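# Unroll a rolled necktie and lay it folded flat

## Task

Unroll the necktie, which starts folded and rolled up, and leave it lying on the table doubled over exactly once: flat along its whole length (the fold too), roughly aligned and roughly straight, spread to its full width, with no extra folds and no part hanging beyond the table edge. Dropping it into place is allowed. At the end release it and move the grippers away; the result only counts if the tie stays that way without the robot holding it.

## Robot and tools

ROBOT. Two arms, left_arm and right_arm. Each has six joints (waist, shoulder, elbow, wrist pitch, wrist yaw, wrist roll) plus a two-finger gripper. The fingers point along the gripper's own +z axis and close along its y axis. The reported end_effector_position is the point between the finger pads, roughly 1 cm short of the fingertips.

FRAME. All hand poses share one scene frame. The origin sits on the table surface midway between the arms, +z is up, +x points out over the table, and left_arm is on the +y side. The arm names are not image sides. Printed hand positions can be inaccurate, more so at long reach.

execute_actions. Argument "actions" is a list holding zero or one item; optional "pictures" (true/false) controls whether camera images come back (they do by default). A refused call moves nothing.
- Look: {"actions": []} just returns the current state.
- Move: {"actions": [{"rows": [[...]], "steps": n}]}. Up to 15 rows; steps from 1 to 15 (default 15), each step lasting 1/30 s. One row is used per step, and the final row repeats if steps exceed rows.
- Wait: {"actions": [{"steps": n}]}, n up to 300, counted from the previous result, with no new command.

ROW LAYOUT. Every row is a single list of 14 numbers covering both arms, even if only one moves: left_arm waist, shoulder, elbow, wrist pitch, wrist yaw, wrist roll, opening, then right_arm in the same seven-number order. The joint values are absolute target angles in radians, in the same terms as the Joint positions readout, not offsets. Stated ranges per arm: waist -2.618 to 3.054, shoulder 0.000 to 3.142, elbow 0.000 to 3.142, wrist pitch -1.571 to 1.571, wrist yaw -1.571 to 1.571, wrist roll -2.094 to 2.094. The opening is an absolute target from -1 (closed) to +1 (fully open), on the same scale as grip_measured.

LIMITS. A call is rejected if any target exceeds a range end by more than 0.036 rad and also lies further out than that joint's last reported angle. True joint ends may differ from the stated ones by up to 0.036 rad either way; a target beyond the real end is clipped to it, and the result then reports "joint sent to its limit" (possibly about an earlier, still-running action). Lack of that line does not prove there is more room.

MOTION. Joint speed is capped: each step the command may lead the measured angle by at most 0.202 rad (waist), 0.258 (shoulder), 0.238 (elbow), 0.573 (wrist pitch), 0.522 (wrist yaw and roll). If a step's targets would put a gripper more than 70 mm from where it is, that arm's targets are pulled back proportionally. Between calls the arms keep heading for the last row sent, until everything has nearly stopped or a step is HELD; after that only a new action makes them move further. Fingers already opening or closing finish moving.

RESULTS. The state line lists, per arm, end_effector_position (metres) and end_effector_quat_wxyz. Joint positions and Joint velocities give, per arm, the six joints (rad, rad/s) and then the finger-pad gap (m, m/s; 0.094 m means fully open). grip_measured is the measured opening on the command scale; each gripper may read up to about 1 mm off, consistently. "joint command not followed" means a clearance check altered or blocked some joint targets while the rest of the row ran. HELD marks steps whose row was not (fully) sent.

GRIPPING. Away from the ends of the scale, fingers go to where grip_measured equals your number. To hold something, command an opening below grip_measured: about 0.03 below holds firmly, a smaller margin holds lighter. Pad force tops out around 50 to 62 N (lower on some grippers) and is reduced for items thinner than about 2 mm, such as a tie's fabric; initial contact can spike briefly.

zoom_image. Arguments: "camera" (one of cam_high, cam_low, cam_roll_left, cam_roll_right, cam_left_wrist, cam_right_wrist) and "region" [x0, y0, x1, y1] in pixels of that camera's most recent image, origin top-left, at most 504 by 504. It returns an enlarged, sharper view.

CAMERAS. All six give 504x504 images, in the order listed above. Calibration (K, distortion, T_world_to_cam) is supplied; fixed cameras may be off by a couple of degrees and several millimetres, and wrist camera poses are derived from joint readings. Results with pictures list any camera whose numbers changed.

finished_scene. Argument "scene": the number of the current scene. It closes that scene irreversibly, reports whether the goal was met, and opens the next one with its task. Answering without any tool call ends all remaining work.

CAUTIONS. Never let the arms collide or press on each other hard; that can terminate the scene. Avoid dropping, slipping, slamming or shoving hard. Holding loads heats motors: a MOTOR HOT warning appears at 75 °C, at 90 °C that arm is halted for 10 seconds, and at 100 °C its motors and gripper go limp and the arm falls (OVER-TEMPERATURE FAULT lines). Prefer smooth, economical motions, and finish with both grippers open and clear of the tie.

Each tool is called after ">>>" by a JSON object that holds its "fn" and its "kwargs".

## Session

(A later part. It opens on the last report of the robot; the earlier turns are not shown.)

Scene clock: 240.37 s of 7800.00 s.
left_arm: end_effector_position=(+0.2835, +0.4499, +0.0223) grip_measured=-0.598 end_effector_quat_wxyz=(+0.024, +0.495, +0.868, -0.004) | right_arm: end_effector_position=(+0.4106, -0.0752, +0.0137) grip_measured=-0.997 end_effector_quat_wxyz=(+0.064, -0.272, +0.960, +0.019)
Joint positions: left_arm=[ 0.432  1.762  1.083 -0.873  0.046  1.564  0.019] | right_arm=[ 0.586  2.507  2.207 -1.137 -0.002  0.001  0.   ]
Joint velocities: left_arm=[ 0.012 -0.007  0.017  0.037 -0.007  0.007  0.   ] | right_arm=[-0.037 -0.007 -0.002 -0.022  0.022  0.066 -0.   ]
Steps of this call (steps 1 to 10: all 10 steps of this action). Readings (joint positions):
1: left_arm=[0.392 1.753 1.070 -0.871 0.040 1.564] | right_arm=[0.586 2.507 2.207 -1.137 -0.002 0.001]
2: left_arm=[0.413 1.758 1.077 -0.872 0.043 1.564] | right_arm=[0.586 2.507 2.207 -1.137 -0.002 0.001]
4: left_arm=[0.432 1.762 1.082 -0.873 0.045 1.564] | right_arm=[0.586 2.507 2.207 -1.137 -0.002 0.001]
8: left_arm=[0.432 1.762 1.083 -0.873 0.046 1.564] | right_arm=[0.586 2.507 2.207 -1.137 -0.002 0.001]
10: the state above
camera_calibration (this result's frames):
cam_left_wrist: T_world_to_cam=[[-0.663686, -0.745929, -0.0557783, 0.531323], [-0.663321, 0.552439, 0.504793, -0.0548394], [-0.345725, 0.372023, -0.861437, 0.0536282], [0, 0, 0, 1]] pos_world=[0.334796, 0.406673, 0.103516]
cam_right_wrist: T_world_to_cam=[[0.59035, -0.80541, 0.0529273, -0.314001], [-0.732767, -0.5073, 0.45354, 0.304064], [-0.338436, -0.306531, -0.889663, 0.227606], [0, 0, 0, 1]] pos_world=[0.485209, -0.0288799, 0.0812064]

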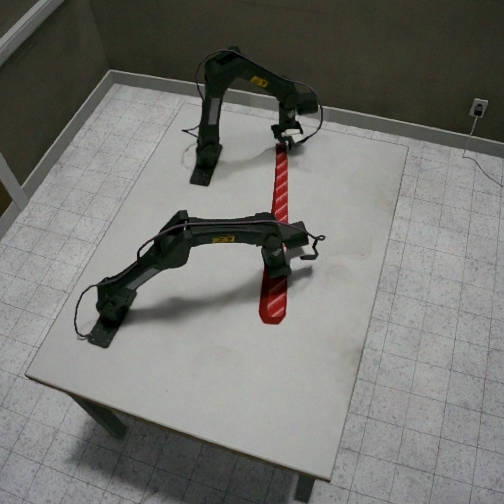

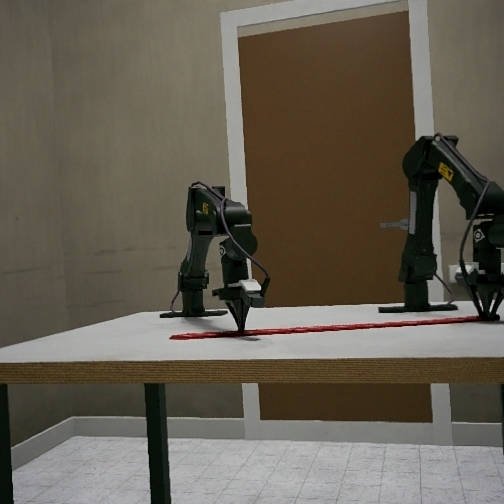

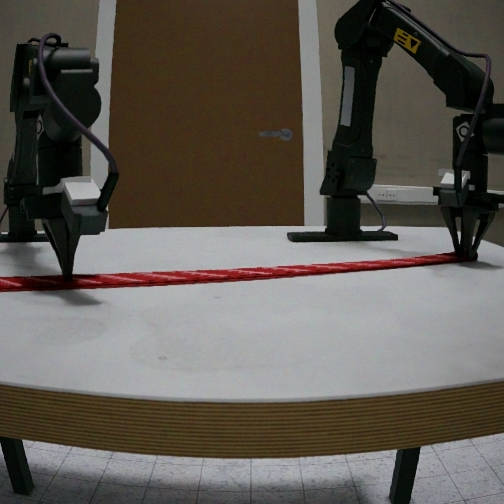

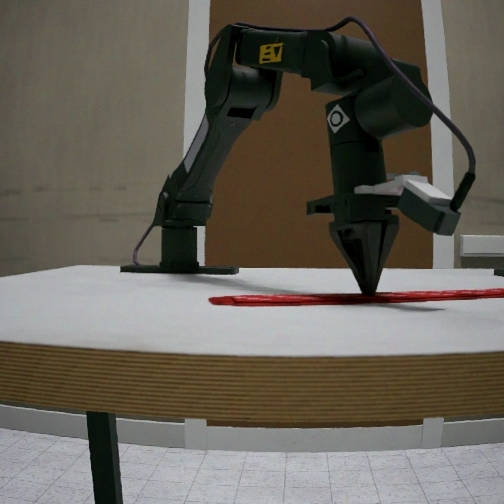

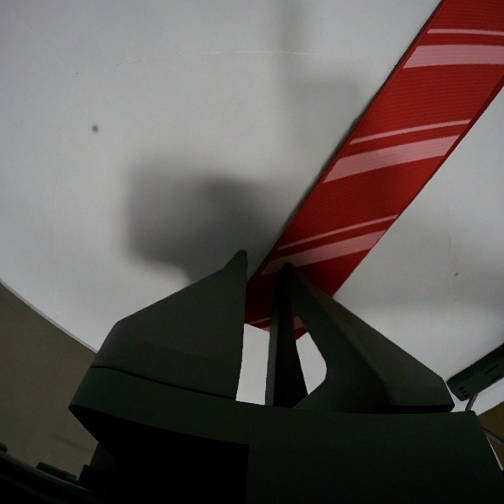

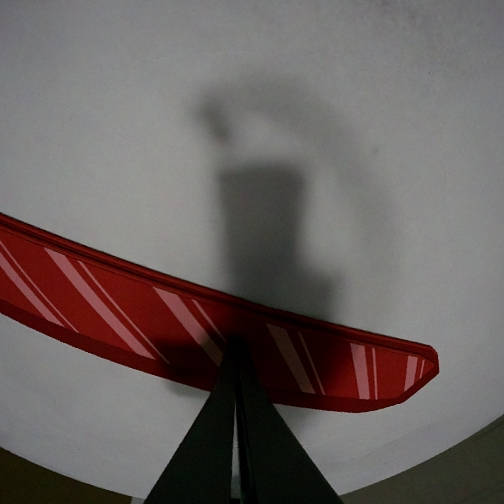

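>>> {"fn": "execute_actions", "kwargs": {"actions": [{"rows":[[0.46,1.81,1.1,-0.86,0,1.57,-0.6,0.58,2.55,2.2,-1.14,0,0,-1],[0.47,1.83,1.1,-0.86,0,1.57,-0.6,0.58,2.55,2.2,-1.14,0,0,-1],[0.47,1.85,1.1,-0.86,0,1.57,-0.6,0.58,2.55,2.2,-1.14,0,0,-1]],"steps":15}], "pictures": false}}

>>> {"fn": "execute_actions", "kwargs": {"actions": [{"rows":[[0.45,1.7,1.1,-0.86,0,1.57,-0.6,0.58,2.55,2.2,-1.14,0,0,-1],[0.45,1.6,1.1,-0.86,0,1.57,-0.6,0.58,2.55,2.2,-1.14,0,0,-1],[0.45,1.5,1.1,-0.86,0,1.57,-0.6,0.58,2.55,2.2,-1.14,0,0,-1]],"steps":12}]}}

>>> {"fn": "zoom_image", "kwargs": {"camera": "cam_roll_left", "region": [380, 220, 504, 300]}}

Scene clock: 253.37 s of 7800.00 s.
left_arm: end_effector_position=(+0.2830, +0.4505, +0.0203) grip_measured=-0.598 end_effector_quat_wxyz=(+0.028, +0.487, +0.873, -0.023) | right_arm: end_effector_position=(+0.4106, -0.0752, +0.0137) grip_measured=-0.997 end_effector_quat_wxyz=(+0.064, -0.272, +0.960, +0.019)
Joint positions: left_arm=[ 0.45   1.791  1.109 -0.901  0.071  1.564  0.019] | right_arm=[ 0.586  2.507  2.207 -1.137 -0.002  0.001  0.   ]
Joint velocities: left_arm=[-0.012  0.007 -0.027 -0.007 -0.081 -0.037 -0.001] | right_arm=[-0.007 -0.007  0.002 -0.051  0.007  0.037  0.001]
Steps of this call (steps 1 to 15: the robot went on to your last target; steps 16 to 110: nothing new was sent; then 8.83 s passed at rest; steps 111 to 125: all 15 steps of this action). Readings (joint positions):
111: left_arm=[0.433 1.764 1.083 -0.874 0.046 1.564] | right_arm=[0.586 2.507 2.207 -1.137 -0.002 0.001]
112: left_arm=[0.436 1.770 1.087 -0.878 0.049 1.564] | right_arm=[0.586 2.507 2.207 -1.137 -0.002 0.001]
114: left_arm=[0.444 1.785 1.101 -0.892 0.062 1.564] | right_arm=[0.586 2.507 2.207 -1.137 -0.002 0.001]
118: left_arm=[0.450 1.791 1.109 -0.901 0.071 1.564] | right_arm=[0.586 2.507 2.207 -1.137 -0.002 0.001]
125: the state above

Scene clock: 253.77 s of 7800.00 s.
left_arm: end_effector_position=(+0.2970, +0.4716, +0.1060) grip_measured=-0.598 end_effector_quat_wxyz=(+0.081, +0.483, +0.862, +0.133) | right_arm: end_effector_position=(+0.4106, -0.0752, +0.0137) grip_measured=-0.997 end_effector_quat_wxyz=(+0.064, -0.272, +0.960, +0.019)
Joint positions: left_arm=[ 0.45   1.495  1.098 -0.862  0.01   1.564  0.019] | right_arm=[ 0.586  2.507  2.207 -1.137 -0.002  0.001  0.   ]
Joint velocities: left_arm=[-0.012  0.042 -0.007 -0.051 -0.066  0.066  0.001] | right_arm=[ 0.007 -0.007 -0.002  0.066 -0.037 -0.022  0.   ]
Steps of this call (steps 1 to 12: all 12 steps of this action). Readings (joint positions):
1: left_arm=[0.450 1.780 1.108 -0.900 0.071 1.564] | right_arm=[0.586 2.507 2.207 -1.137 -0.002 0.001]
2: left_arm=[0.450 1.752 1.101 -0.894 0.061 1.564] | right_arm=[0.586 2.507 2.207 -1.137 -0.002 0.001]
4: left_arm=[0.450 1.644 1.086 -0.888 0.038 1.564] | right_arm=[0.586 2.507 2.207 -1.137 -0.002 0.001]
8: left_arm=[0.450 1.492 1.098 -0.866 0.019 1.564] | right_arm=[0.586 2.507 2.207 -1.137 -0.002 0.001]
12: the state above
camera_calibration (this result's frames):
cam_left_wrist: T_world_to_cam=[[-0.600597, -0.724116, -0.339027, 0.562087], [-0.78448, 0.451735, 0.424885, -0.00817007], [-0.154516, 0.521144, -0.839365, -0.00708305], [0, 0, 0, 1]] pos_world=[0.330084, 0.414398, 0.188088]
cam_right_wrist: T_world_to_cam=[[0.59035, -0.80541, 0.0529273, -0.314001], [-0.732767, -0.5073, 0.45354, 0.304064], [-0.338436, -0.306531, -0.889663, 0.227606], [0, 0, 0, 1]] pos_world=[0.485209, -0.0288799, 0.0812064]

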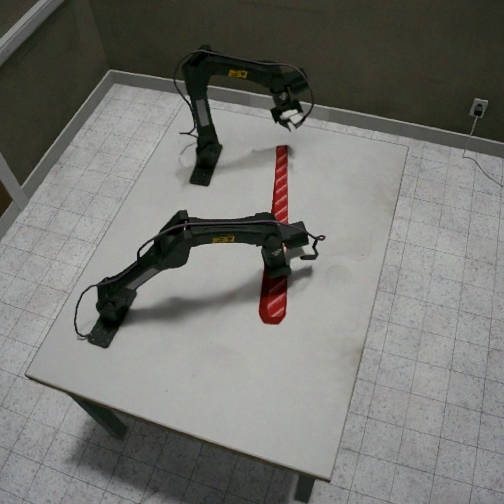

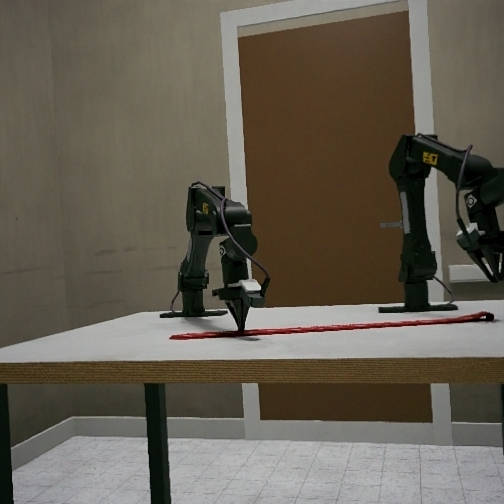

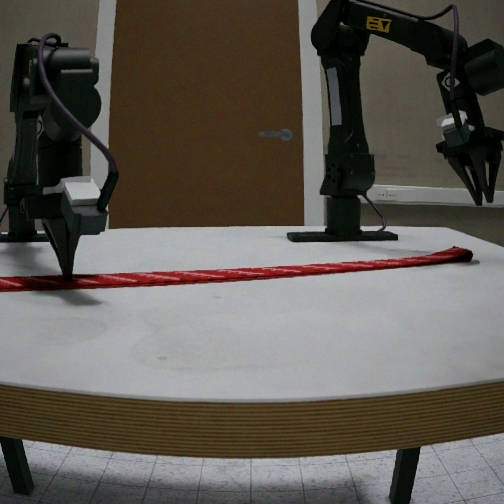

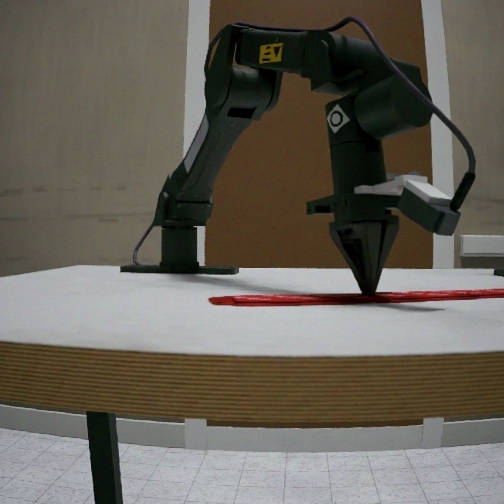

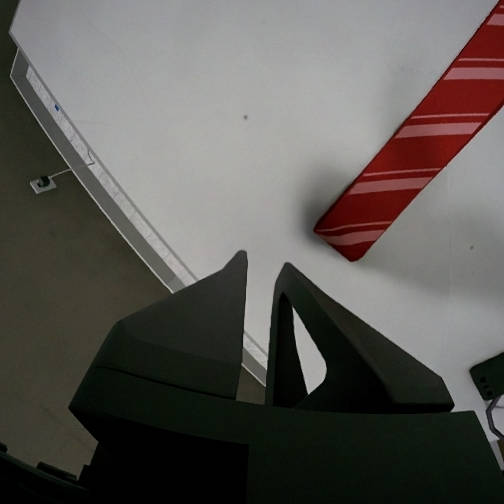

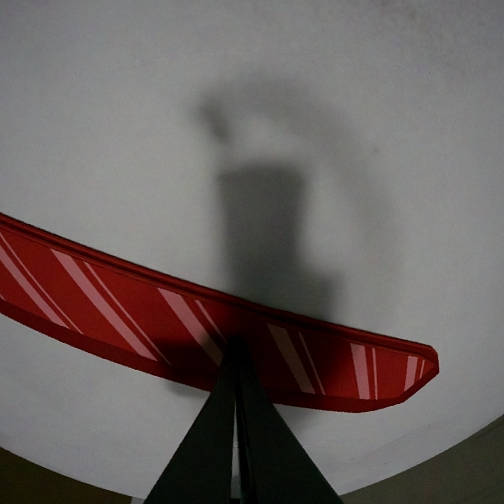

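Region (380, 220, 504, 300) of cam_roll_left's 504x504 image, scaled by 4.065, with more detail than that image has; it fills the top 325 rows of this view, and the rest is white.

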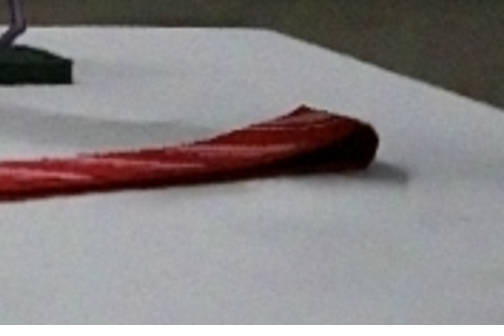

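>>> {"fn": "execute_actions", "kwargs": {"actions": [{"rows":[[0.47,1.58,1.11,-0.87,0,1.57,-0.6,0.58,2.55,2.2,-1.14,0,0,-1],[0.47,1.64,1.11,-0.87,0,1.57,-0.6,0.58,2.55,2.2,-1.14,0,0,-1],[0.47,1.64,1.11,-0.87,0,1.57,-0.6,0.58,2.55,2.2,-1.14,0,0,-1],[0.47,1.68,1.11,-0.87,0,1.57,-0.6,0.58,2.55,2.2,-1.14,0,0,-1],[0.47,1.68,1.11,-0.87,0,1.57,-0.6,0.58,2.55,2.2,-1.14,0,0,-1],[0.47,1.7,1.11,-0.87,0,1.57,-0.6,0.58,2.55,2.2,-1.14,0,0,-1]],"steps":12}]}}

>>> {"fn": "zoom_image", "kwargs": {"camera": "cam_roll_left", "region": [380, 220, 504, 300]}}

Scene clock: 262.87 s of 7800.00 s.
left_arm: end_effector_position=(+0.2865, +0.4716, +0.0402) grip_measured=-0.598 end_effector_quat_wxyz=(+0.024, +0.482, +0.875, +0.040) | right_arm: end_effector_position=(+0.4106, -0.0752, +0.0137) grip_measured=-0.997 end_effector_quat_wxyz=(+0.064, -0.272, +0.960, +0.019)
Joint positions: left_arm=[ 0.463  1.718  1.104 -0.863  0.003  1.565  0.019] | right_arm=[ 0.586  2.507  2.207 -1.137 -0.002  0.001  0.   ]
Joint velocities: left_arm=[ 0.007  0.007  0.002 -0.007 -0.022 -0.007 -0.001] | right_arm=[ 0.012  0.007 -0.002 -0.007 -0.022 -0.051 -0.   ]
Steps of this call (steps 1 to 15: the robot went on to your last target; steps 16 to 110: nothing new was sent; then 5.03 s passed at rest; steps 111 to 122: all 12 steps of this action). Readings (joint positions):
111: left_arm=[0.451 1.504 1.099 -0.863 0.004 1.565] | right_arm=[0.586 2.507 2.207 -1.137 -0.002 0.001]
112: left_arm=[0.453 1.526 1.102 -0.863 0.004 1.565] | right_arm=[0.586 2.507 2.207 -1.137 -0.002 0.001]
114: left_arm=[0.460 1.597 1.104 -0.860 0.004 1.565] | right_arm=[0.586 2.507 2.207 -1.137 -0.002 0.001]
118: left_arm=[0.463 1.711 1.104 -0.862 0.003 1.565] | right_arm=[0.586 2.507 2.207 -1.137 -0.002 0.001]
122: the state above
camera_calibration (this result's frames):
cam_left_wrist: T_world_to_cam=[[-0.635937, -0.758902, -0.140185, 0.552025], [-0.701215, 0.492347, 0.515647, -0.0351091], [-0.322306, 0.426219, -0.845255, 0.0291133], [0, 0, 0, 1]] pos_world=[0.335817, 0.42381, 0.120098]
cam_right_wrist: T_world_to_cam=[[0.59035, -0.80541, 0.0529273, -0.314001], [-0.732767, -0.5073, 0.45354, 0.304064], [-0.338436, -0.306531, -0.889663, 0.227606], [0, 0, 0, 1]] pos_world=[0.485209, -0.0288799, 0.0812064]

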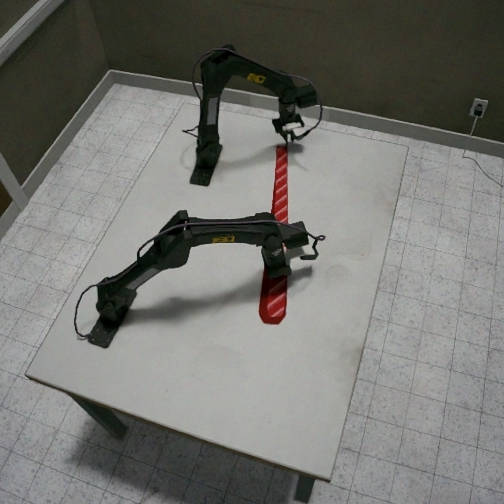

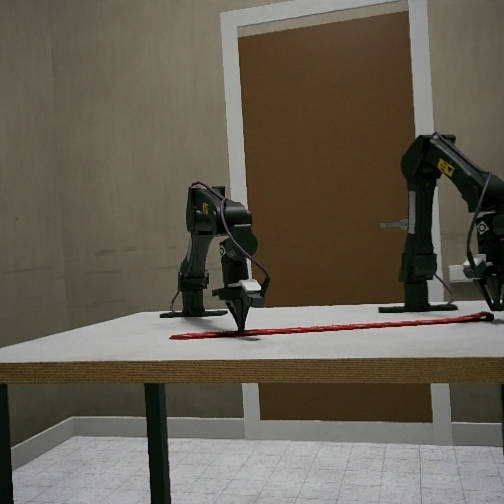

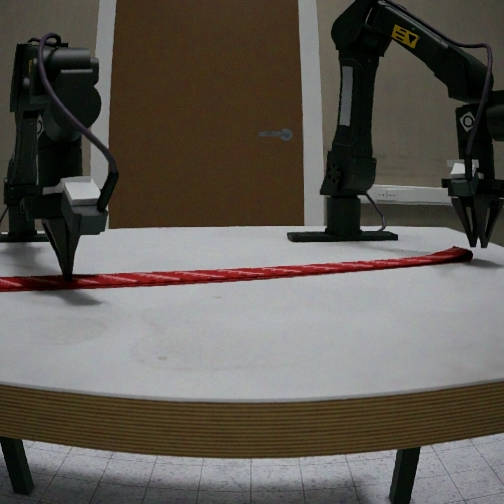

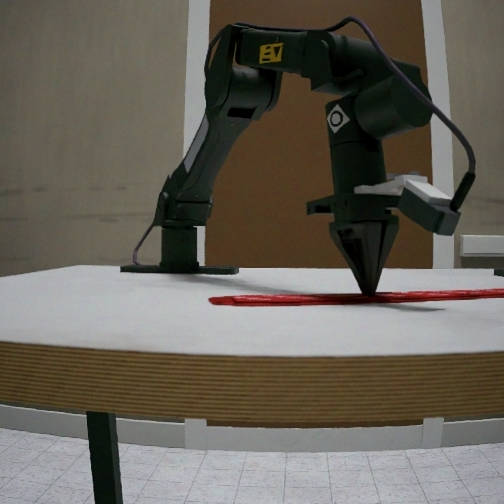

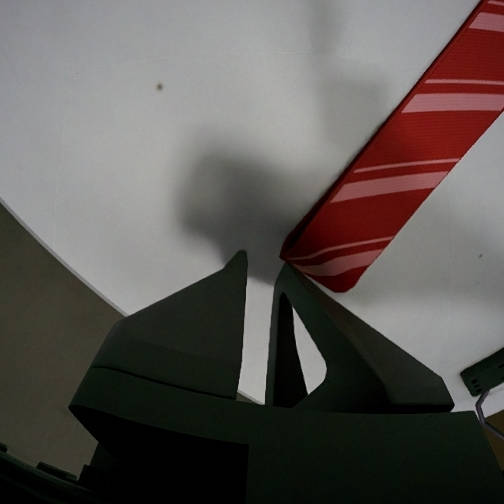

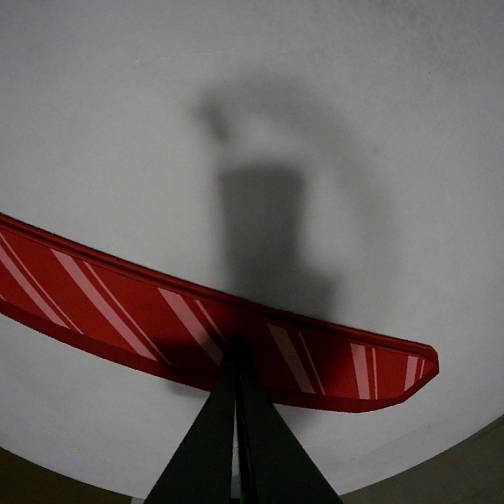

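Region (380, 220, 504, 300) of cam_roll_left's 504x504 image, scaled by 4.065, with more detail than that image has; it fills the top 325 rows of this view, and the rest is white.

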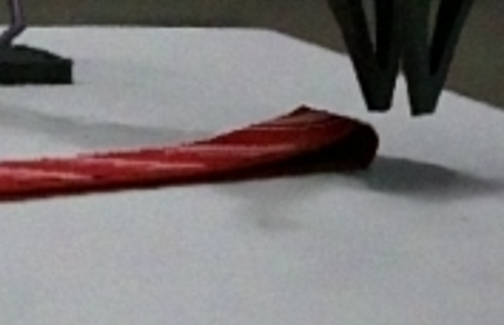

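>>> {"fn": "execute_actions", "kwargs": {"actions": [{"rows":[[0.44,1.64,1.07,-0.86,0,1.57,-0.6,0.58,2.55,2.2,-1.14,0,0,-1],[0.44,1.64,1.065,-0.86,0,1.57,-0.6,0.58,2.55,2.2,-1.14,0,0,-1],[0.44,1.64,1.065,-0.86,0,1.57,-0.6,0.58,2.55,2.2,-1.14,0,0,-1],[0.44,1.64,1.065,-0.86,0,1.57,-0.6,0.58,2.55,2.2,-1.14,0,0,-1],[0.44,1.64,1.065,-0.86,0,1.57,-0.6,0.58,2.55,2.2,-1.14,0,0,-1],[0.44,1.66,1.065,-0.86,0,1.57,-0.6,0.58,2.55,2.2,-1.14,0,0,-1]],"steps":12}]}}

>>> {"fn": "zoom_image", "kwargs": {"camera": "cam_roll_left", "region": [380, 220, 504, 300]}}

Scene clock: 271.77 s of 7800.00 s.
left_arm: end_effector_position=(+0.2842, +0.4645, +0.0469) grip_measured=-0.598 end_effector_quat_wxyz=(+0.029, +0.489, +0.871, +0.050) | right_arm: end_effector_position=(+0.4106, -0.0752, +0.0137) grip_measured=-0.997 end_effector_quat_wxyz=(+0.064, -0.272, +0.960, +0.019)
Joint positions: left_arm=[ 0.447  1.668  1.073 -0.859  0.001  1.565  0.019] | right_arm=[ 0.586  2.507  2.207 -1.137 -0.002  0.001  0.   ]
Joint velocities: left_arm=[ 0.002  0.007  0.002 -0.066 -0.007 -0.037 -0.   ] | right_arm=[ 0.007 -0.002 -0.002  0.022 -0.007 -0.007 -0.   ]
Steps of this call (steps 1 to 15: the robot went on to your last target; steps 16 to 110: nothing new was sent; then 4.83 s passed at rest; steps 111 to 122: all 12 steps of this action). Readings (joint positions):
111: left_arm=[0.461 1.712 1.099 -0.861 0.002 1.565] | right_arm=[0.586 2.507 2.207 -1.137 -0.002 0.001]
112: left_arm=[0.458 1.700 1.089 -0.858 0.001 1.565] | right_arm=[0.586 2.507 2.207 -1.137 -0.002 0.001]
114: left_arm=[0.451 1.676 1.075 -0.861 0.001 1.565] | right_arm=[0.586 2.507 2.207 -1.137 -0.002 0.001]
118: left_arm=[0.447 1.668 1.073 -0.859 0.001 1.565] | right_arm=[0.586 2.507 2.207 -1.137 -0.002 0.001]
122: the state above
camera_calibration (this result's frames):
cam_left_wrist: T_world_to_cam=[[-0.64505, -0.746762, -0.162039, 0.544063], [-0.703041, 0.496889, 0.508758, -0.0379819], [-0.299405, 0.442094, -0.845523, 0.0231652], [0, 0, 0, 1]] pos_world=[0.331181, 0.414918, 0.12707]
cam_right_wrist: T_world_to_cam=[[0.59035, -0.80541, 0.0529273, -0.314001], [-0.732767, -0.5073, 0.45354, 0.304064], [-0.338436, -0.306531, -0.889663, 0.227606], [0, 0, 0, 1]] pos_world=[0.485209, -0.0288799, 0.0812064]

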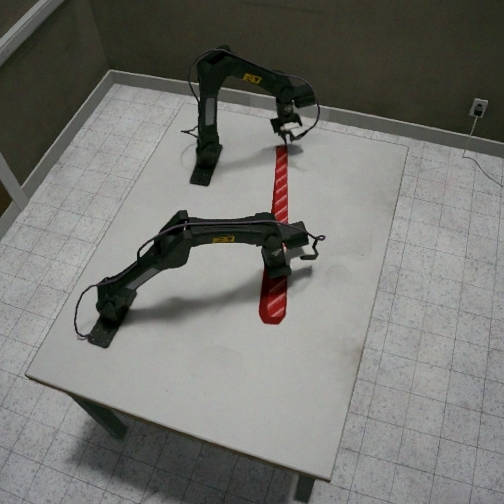

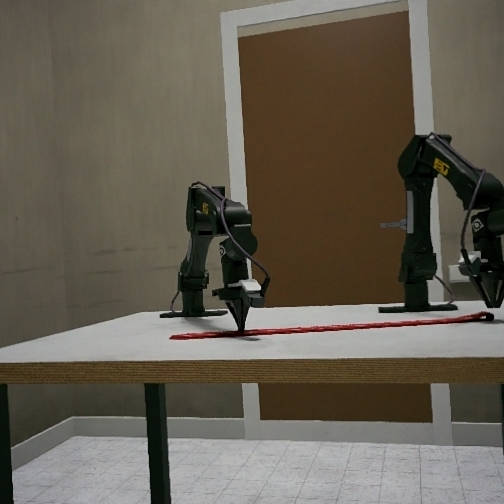

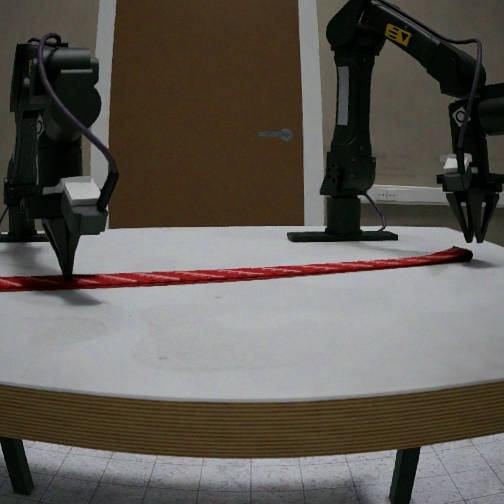

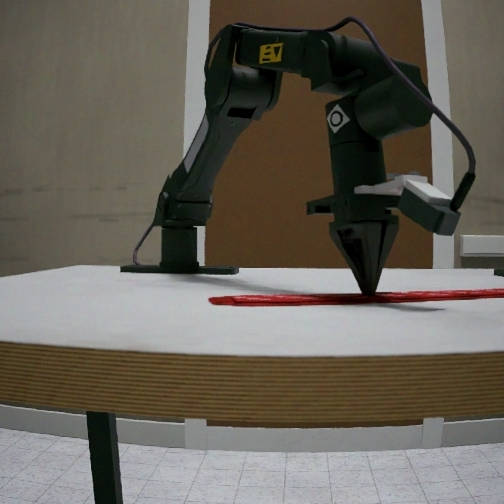

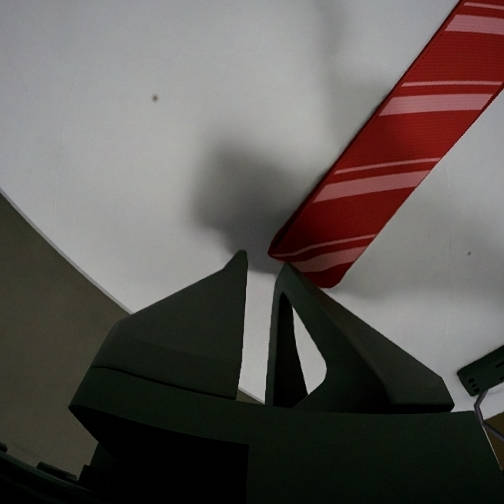

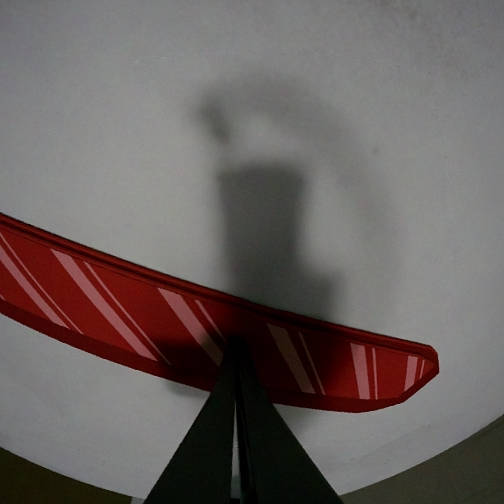

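Region (380, 220, 504, 300) of cam_roll_left's 504x504 image, scaled by 4.065, with more detail than that image has; it fills the top 325 rows of this view, and the rest is white.

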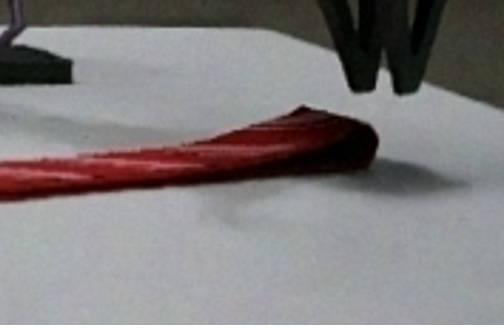

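>>> {"fn": "execute_actions", "kwargs": {"actions": [{"rows":[[0.42,1.66,1.06,-0.86,0,1.57,-0.6,0.58,2.55,2.2,-1.14,0,0,-1],[0.42,1.66,1.06,-0.86,0,1.57,-0.6,0.58,2.55,2.2,-1.14,0,0,-1],[0.42,1.66,1.06,-0.86,0,1.57,-0.6,0.58,2.55,2.2,-1.14,0,0,-1],[0.42,1.7,1.06,-0.86,0,1.57,-0.6,0.58,2.55,2.2,-1.14,0,0,-1],[0.42,1.73,1.06,-0.86,0,1.57,-0.6,0.58,2.55,2.2,-1.14,0,0,-1],[0.42,1.76,1.06,-0.86,0,1.57,-0.6,0.58,2.55,2.2,-1.14,0,0,-1],[0.42,1.79,1.06,-0.86,0,1.57,-0.6,0.58,2.55,2.2,-1.14,0,0,-1],[0.42,1.82,1.06,-0.86,0,1.57,-0.6,0.58,2.55,2.2,-1.14,0,0,-1]],"steps":15}]}}

>>> {"fn": "zoom_image", "kwargs": {"camera": "cam_roll_left", "region": [380, 220, 504, 300]}}

>>> {"fn": "execute_actions", "kwargs": {"actions": [{"rows":[[0.42,1.7,1.06,-0.86,0,1.57,-0.6,0.58,2.55,2.2,-1.14,0,0,-1],[0.42,1.58,1.06,-0.86,0,1.57,-0.6,0.58,2.55,2.2,-1.14,0,0,-1]],"steps":12}]}}

>>> {"fn": "zoom_image", "kwargs": {"camera": "cam_roll_left", "region": [380, 220, 504, 300]}}

Scene clock: 282.83 s of 7800.00 s.
left_arm: end_effector_position=(+0.2811, +0.4559, +0.0206) grip_measured=-0.598 end_effector_quat_wxyz=(+0.004, +0.498, +0.867, +0.006) | right_arm: end_effector_position=(+0.4106, -0.0752, +0.0137) grip_measured=-0.997 end_effector_quat_wxyz=(+0.064, -0.272, +0.960, +0.019)
Joint positions: left_arm=[ 0.426  1.771  1.087 -0.872 -0.     1.565  0.019] | right_arm=[ 0.586  2.507  2.207 -1.137 -0.002  0.001  0.   ]
Joint velocities: left_arm=[-0.022  0.002  0.012 -0.037  0.037 -0.081 -0.   ] | right_arm=[-0.022  0.007 -0.017 -0.007 -0.037 -0.007  0.001]
Steps of this call (steps 1 to 15: the robot went on to your last target; steps 16 to 110: nothing new was sent; then 6.90 s passed at rest; steps 111 to 125: all 15 steps of this action). Readings (joint positions):
111: left_arm=[0.445 1.668 1.073 -0.859 0.000 1.565] | right_arm=[0.586 2.507 2.207 -1.137 -0.002 0.001]
112: left_arm=[0.440 1.668 1.073 -0.859 -0.000 1.565] | right_arm=[0.586 2.507 2.207 -1.137 -0.002 0.001]
114: left_arm=[0.431 1.671 1.073 -0.859 -0.000 1.565] | right_arm=[0.586 2.507 2.207 -1.137 -0.002 0.001]
118: left_arm=[0.426 1.748 1.073 -0.858 0.000 1.565] | right_arm=[0.586 2.507 2.207 -1.137 -0.002 0.001]
125: the state above
camera_calibration (this result's frames):
cam_left_wrist: T_world_to_cam=[[-0.67012, -0.739284, -0.0663187, 0.533064], [-0.646046, 0.536938, 0.542515, -0.0573786], [-0.365463, 0.406395, -0.837424, 0.0385188], [0, 0, 0, 1]] pos_world=[0.334225, 0.409241, 0.0987374]
cam_right_wrist: T_world_to_cam=[[0.59035, -0.80541, 0.0529273, -0.314001], [-0.732767, -0.5073, 0.45354, 0.304064], [-0.338436, -0.306531, -0.889663, 0.227606], [0, 0, 0, 1]] pos_world=[0.485209, -0.0288799, 0.0812064]

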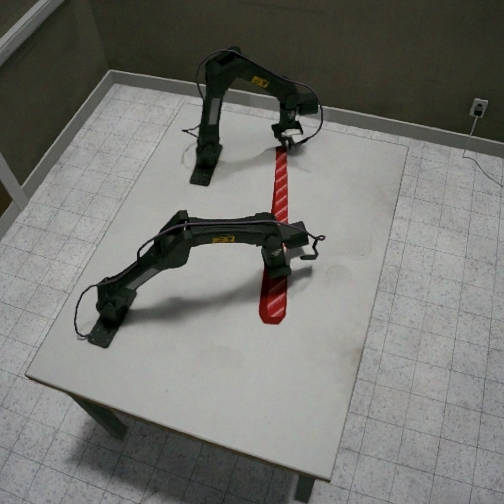

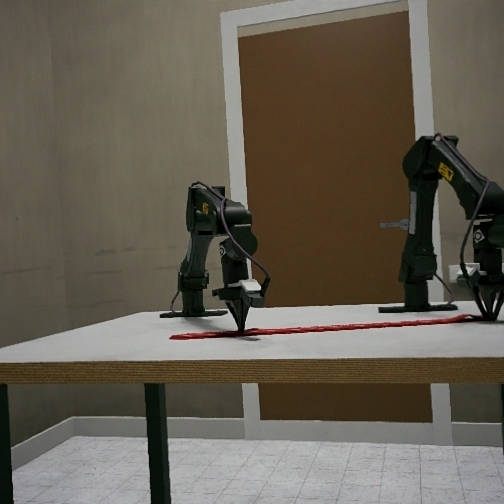

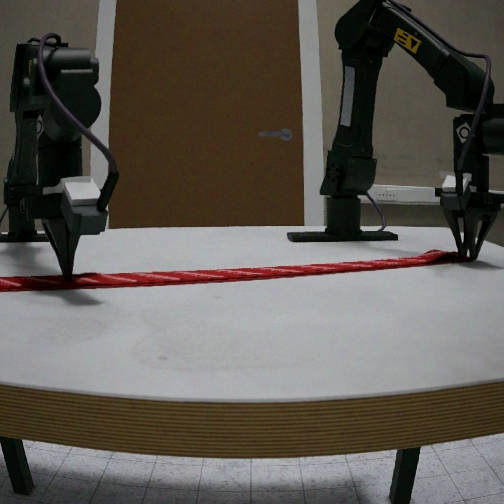

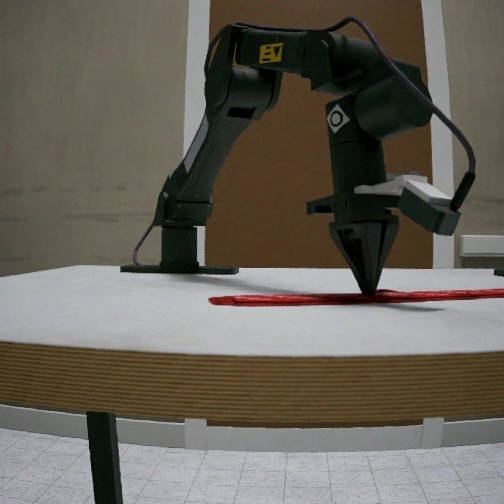

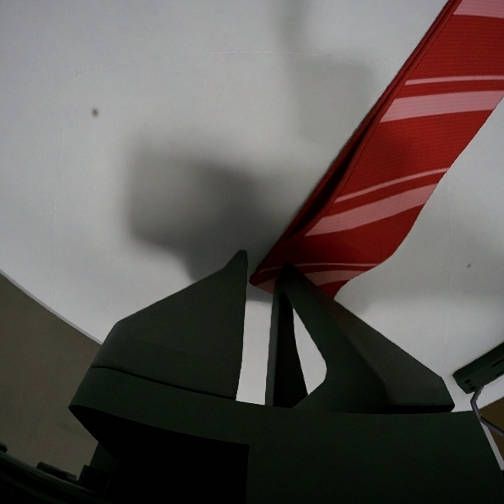

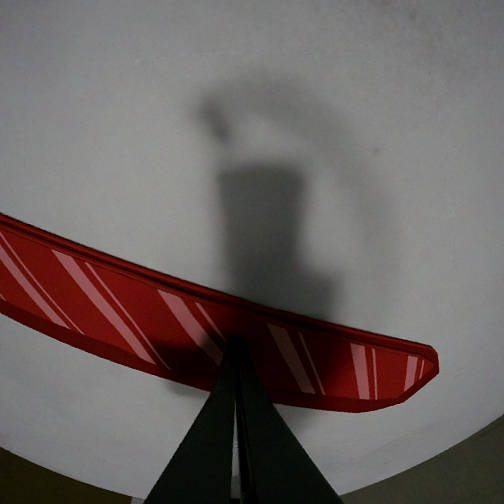

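Region (380, 220, 504, 300) of cam_roll_left's 504x504 image, scaled by 4.065, with more detail than that image has; it fills the top 325 rows of this view, and the rest is white.

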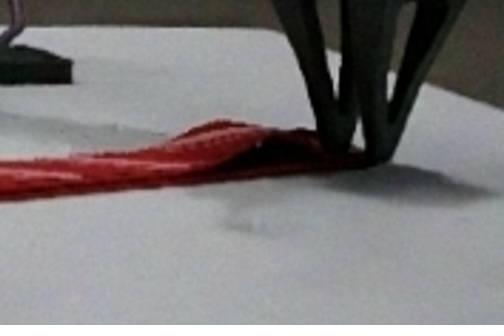

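Scene clock: 283.23 s of 7800.00 s.
left_arm: end_effector_position=(+0.2876, +0.4596, +0.0676) grip_measured=-0.598 end_effector_quat_wxyz=(+0.046, +0.496, +0.863, +0.080) | right_arm: end_effector_position=(+0.4106, -0.0752, +0.0137) grip_measured=-0.997 end_effector_quat_wxyz=(+0.064, -0.272, +0.960, +0.019)
Joint positions: left_arm=[ 0.426  1.585  1.06  -0.862 -0.     1.565  0.019] | right_arm=[ 0.586  2.507  2.207 -1.137 -0.002  0.001  0.   ]
Joint velocities: left_arm=[-0.007 -0.017  0.017 -0.022 -0.037 -0.037  0.   ] | right_arm=[-0.007 -0.017 -0.012 -0.051 -0.022  0.051  0.001]
Steps of this call (steps 1 to 12: all 12 steps of this action). Readings (joint positions):
1: left_arm=[0.426 1.761 1.087 -0.871 -0.000 1.565] | right_arm=[0.586 2.507 2.207 -1.137 -0.002 0.001]
2: left_arm=[0.426 1.734 1.077 -0.865 -0.000 1.565] | right_arm=[0.586 2.507 2.207 -1.137 -0.002 0.001]
4: left_arm=[0.426 1.656 1.060 -0.869 -0.000 1.565] | right_arm=[0.586 2.507 2.207 -1.137 -0.002 0.001]
8: left_arm=[0.426 1.585 1.060 -0.863 -0.000 1.565] | right_arm=[0.586 2.507 2.207 -1.137 -0.002 0.001]
12: the state above
camera_calibration (this result's frames):
cam_left_wrist: T_world_to_cam=[[-0.6485, -0.726859, -0.226107, 0.542172], [-0.722026, 0.493274, 0.485138, -0.0349097], [-0.241094, 0.477867, -0.844699, 0.0106473], [0, 0, 0, 1]] pos_world=[0.32896, 0.406215, 0.148519]
cam_right_wrist: T_world_to_cam=[[0.59035, -0.80541, 0.0529273, -0.314001], [-0.732767, -0.5073, 0.45354, 0.304064], [-0.338436, -0.306531, -0.889663, 0.227606], [0, 0, 0, 1]] pos_world=[0.485209, -0.0288799, 0.0812064]

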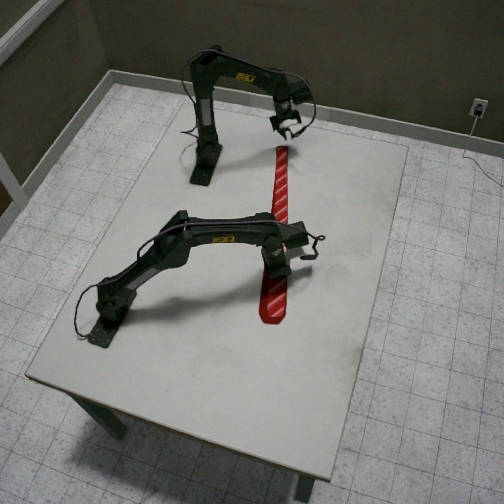

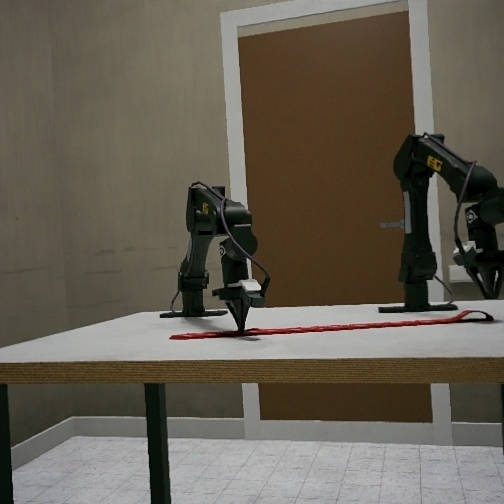

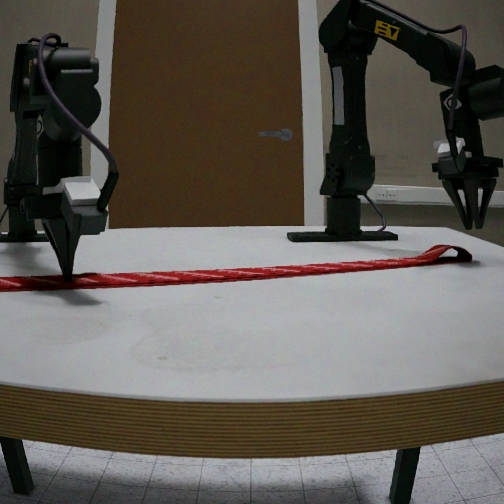

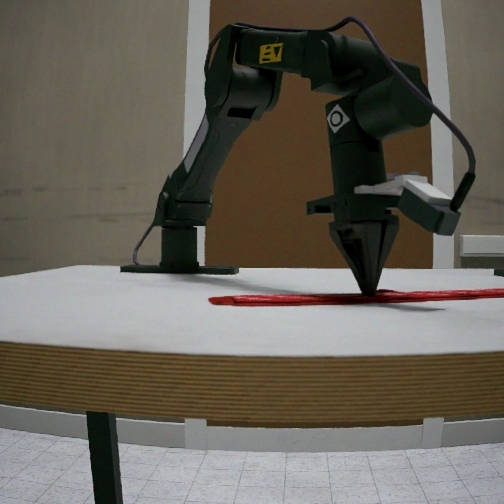

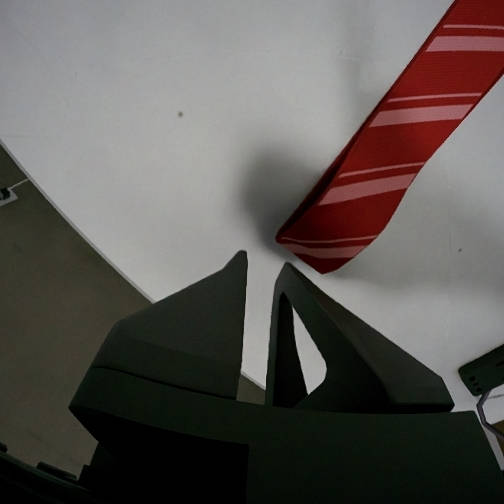

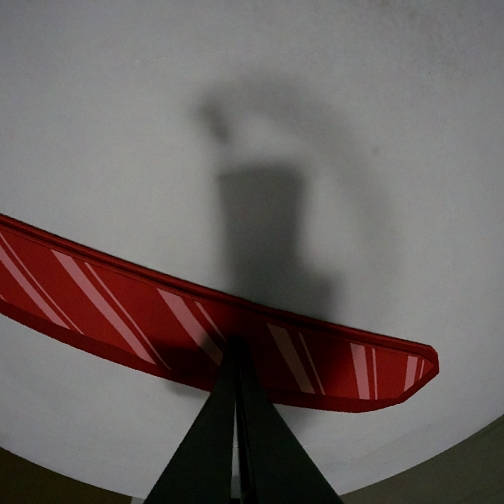

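Region (380, 220, 504, 300) of cam_roll_left's 504x504 image, scaled by 4.065, with more detail than that image has; it fills the top 325 rows of this view, and the rest is white.

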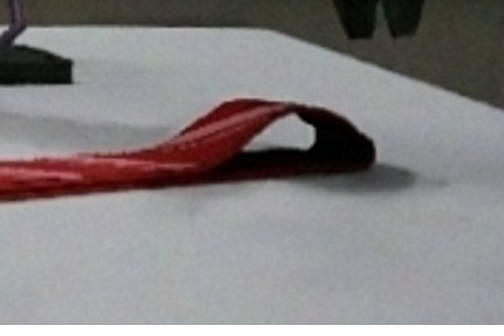

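>>> {"fn": "execute_actions", "kwargs": {"actions": [{"rows":[[0.2,1.6,1.02,-0.86,0,1.57,-0.6,0.58,2.55,2.2,-1.14,0,0,-1],[0.2,1.6,1.02,-0.86,0,1.57,-0.6,0.58,2.55,2.2,-1.14,0,0,-1],[0.2,1.6,1.02,-0.86,0,1.57,-0.6,0.58,2.55,2.2,-1.14,0,0,-1],[0.2,1.6,1.02,-0.86,0,1.57,-0.6,0.58,2.55,2.2,-1.14,0,0,-1],[0.2,1.6,1.02,-0.86,0,1.57,-0.6,0.58,2.55,2.2,-1.14,0,0,-1],[0.2,1.6,1.02,-0.86,0,1.57,-0.6,0.58,2.55,2.2,-1.14,0,0,-1],[0.2,1.6,1.02,-0.86,0,1.57,-0.6,0.58,2.55,2.2,-1.14,0,0,-1],[0.2,1.65,1.02,-0.86,0,1.57,-0.6,0.58,2.55,2.2,-1.14,0,0,-1],[0.2,1.69,1.02,-0.86,0,1.57,-0.6,0.58,2.55,2.2,-1.14,0,0,-1],[0.2,1.72,1.02,-0.86,0,1.57,-0.6,0.58,2.55,2.2,-1.14,0,0,-1]],"steps":15}], "pictures": false}}

>>> {"fn": "execute_actions", "kwargs": {"actions": [{"rows":[[0.23,1.725,1.025,-0.86,0,1.57,-0.6,0.58,2.55,2.2,-1.14,0,0,-1],[0.26,1.73,1.03,-0.86,0,1.57,-0.6,0.58,2.55,2.2,-1.14,0,0,-1],[0.29,1.735,1.035,-0.86,0,1.57,-0.6,0.58,2.55,2.2,-1.14,0,0,-1],[0.32,1.74,1.042,-0.86,0,1.57,-0.6,0.58,2.55,2.2,-1.14,0,0,-1],[0.35,1.747,1.05,-0.86,0,1.57,-0.6,0.58,2.55,2.2,-1.14,0,0,-1],[0.38,1.755,1.058,-0.86,0,1.57,-0.6,0.58,2.55,2.2,-1.14,0,0,-1],[0.41,1.762,1.066,-0.86,0,1.57,-0.6,0.58,2.55,2.2,-1.14,0,0,-1],[0.44,1.77,1.075,-0.86,0,1.57,-0.6,0.58,2.55,2.2,-1.14,0,0,-1],[0.46,1.775,1.082,-0.86,0,1.57,-0.6,0.58,2.55,2.2,-1.14,0,0,-1],[0.48,1.78,1.09,-0.86,0,1.57,-0.6,0.58,2.55,2.2,-1.14,0,0,-1],[0.495,1.785,1.095,-0.86,0,1.57,-0.6,0.58,2.55,2.2,-1.14,0,0,-1]],"steps":15}]}}

>>> {"fn": "zoom_image", "kwargs": {"camera": "cam_roll_left", "region": [380, 220, 504, 300]}}

Scene clock: 305.43 s of 7800.00 s.
left_arm: end_effector_position=(+0.2981, +0.3871, +0.0225) grip_measured=-0.599 end_effector_quat_wxyz=(+0.009, +0.596, +0.803, +0.010) | right_arm: end_effector_position=(+0.4106, -0.0752, +0.0137) grip_measured=-0.997 end_effector_quat_wxyz=(+0.064, -0.272, +0.960, +0.019)
Joint positions: left_arm=[ 0.192  1.716  1.028 -0.857  0.002  1.565  0.019] | right_arm=[ 0.586  2.507  2.207 -1.137 -0.002  0.001  0.   ]
Joint velocities: left_arm=[-0.002 -0.012  0.007 -0.066  0.037 -0.007  0.   ] | right_arm=[-0.012 -0.002 -0.007  0.007 -0.007  0.037  0.001]
Steps of this call (steps 1 to 15: the robot went on to your last target; steps 16 to 110: nothing new was sent; then 18.03 s passed at rest; steps 111 to 125: all 15 steps of this action). Readings (joint positions):
111: left_arm=[0.403 1.585 1.056 -0.858 -0.014 1.565] | right_arm=[0.586 2.507 2.207 -1.137 -0.002 0.001]
112: left_arm=[0.353 1.585 1.050 -0.855 -0.022 1.565] | right_arm=[0.586 2.507 2.207 -1.137 -0.002 0.001]
114: left_arm=[0.238 1.592 1.038 -0.853 -0.012 1.565] | right_arm=[0.586 2.507 2.207 -1.137 -0.002 0.001]
118: left_arm=[0.184 1.603 1.026 -0.856 0.003 1.565] | right_arm=[0.586 2.507 2.207 -1.137 -0.002 0.001]
125: the state above

Scene clock: 305.93 s of 7800.00 s.
left_arm: end_effector_position=(+0.2757, +0.4614, +0.0224) grip_measured=-0.599 end_effector_quat_wxyz=(+0.028, +0.473, +0.880, -0.006) | right_arm: end_effector_position=(+0.4106, -0.0752, +0.0137) grip_measured=-0.997 end_effector_quat_wxyz=(+0.064, -0.272, +0.960, +0.019)
Joint positions: left_arm=[ 0.484  1.759  1.079 -0.874  0.055  1.565  0.019] | right_arm=[ 0.586  2.507  2.207 -1.137 -0.002  0.001  0.   ]
Joint velocities: left_arm=[-0.002 -0.017  0.027  0.037  0.022 -0.022 -0.   ] | right_arm=[-0.022  0.012  0.007 -0.022 -0.081 -0.037  0.001]
Steps of this call (steps 1 to 15: all 15 steps of this action). Readings (joint positions):
1: left_arm=[0.196 1.716 1.028 -0.857 0.003 1.565] | right_arm=[0.586 2.507 2.207 -1.137 -0.002 0.001]
2: left_arm=[0.205 1.716 1.028 -0.857 0.007 1.565] | right_arm=[0.586 2.507 2.207 -1.137 -0.002 0.001]
4: left_arm=[0.247 1.716 1.028 -0.858 0.019 1.565] | right_arm=[0.586 2.507 2.207 -1.137 -0.002 0.001]
8: left_arm=[0.372 1.733 1.047 -0.866 0.039 1.565] | right_arm=[0.586 2.507 2.207 -1.137 -0.002 0.001]
15: the state above
camera_calibration (this result's frames):
cam_left_wrist: T_world_to_cam=[[-0.625493, -0.778507, -0.0518197, 0.539124], [-0.69216, 0.523011, 0.497367, -0.0447251], [-0.360101, 0.346967, -0.865991, 0.062396], [0, 0, 0, 1]] pos_world=[0.32873, 0.421454, 0.104216]
cam_right_wrist: T_world_to_cam=[[0.59035, -0.80541, 0.0529273, -0.314001], [-0.732767, -0.5073, 0.45354, 0.304064], [-0.338436, -0.306531, -0.889663, 0.227606], [0, 0, 0, 1]] pos_world=[0.485209, -0.0288799, 0.0812064]

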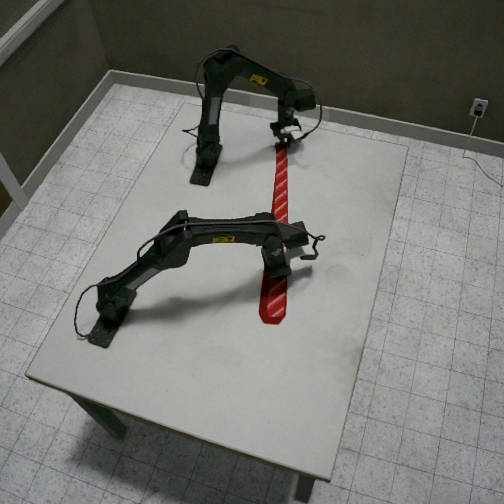

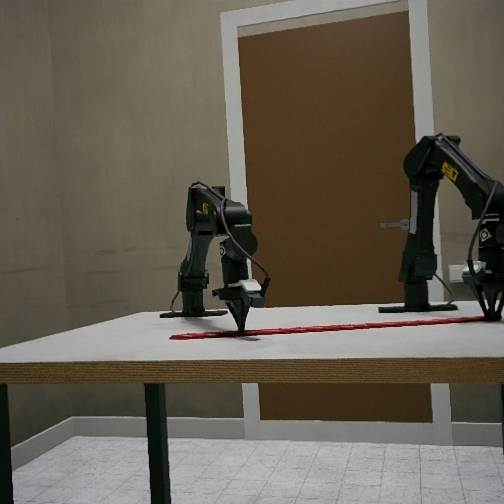

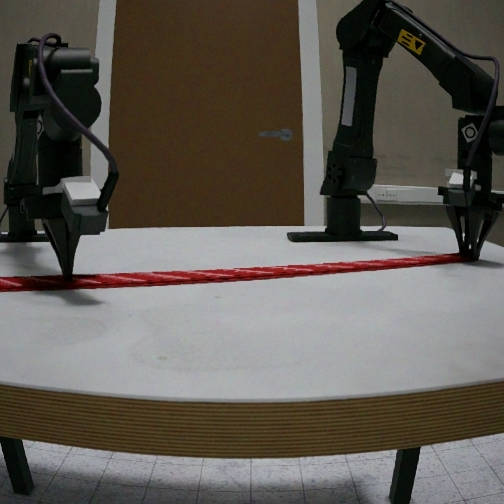

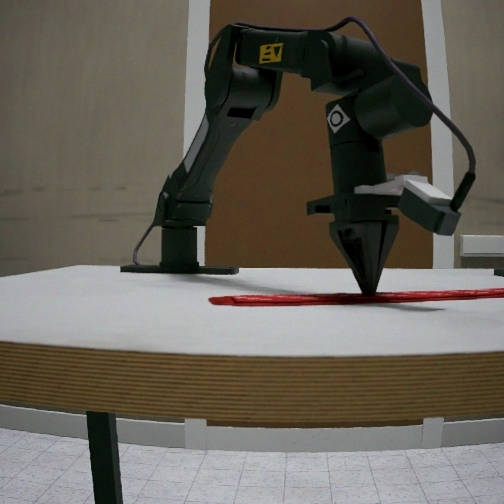

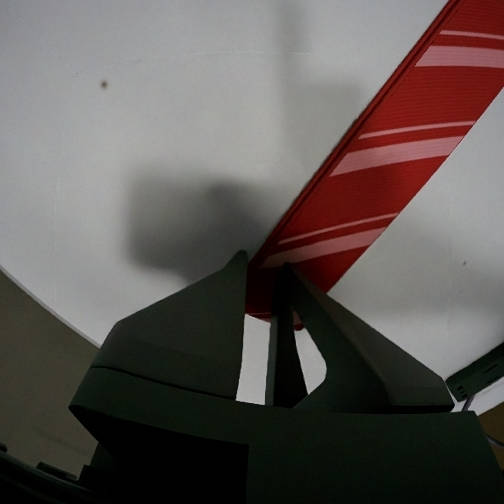

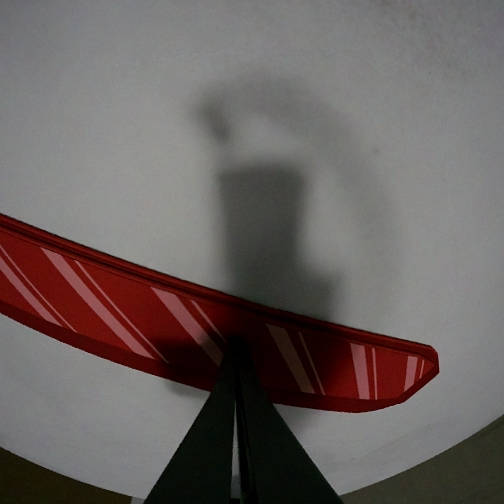

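Region (380, 220, 504, 300) of cam_roll_left's 504x504 image, scaled by 4.065, with more detail than that image has; it fills the top 325 rows of this view, and the rest is white.

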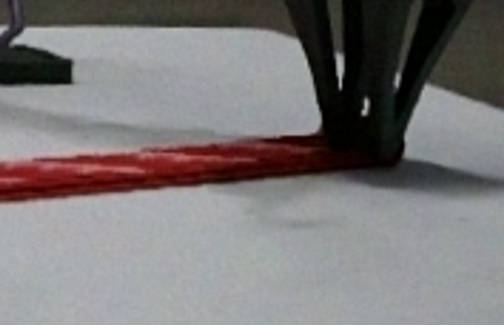

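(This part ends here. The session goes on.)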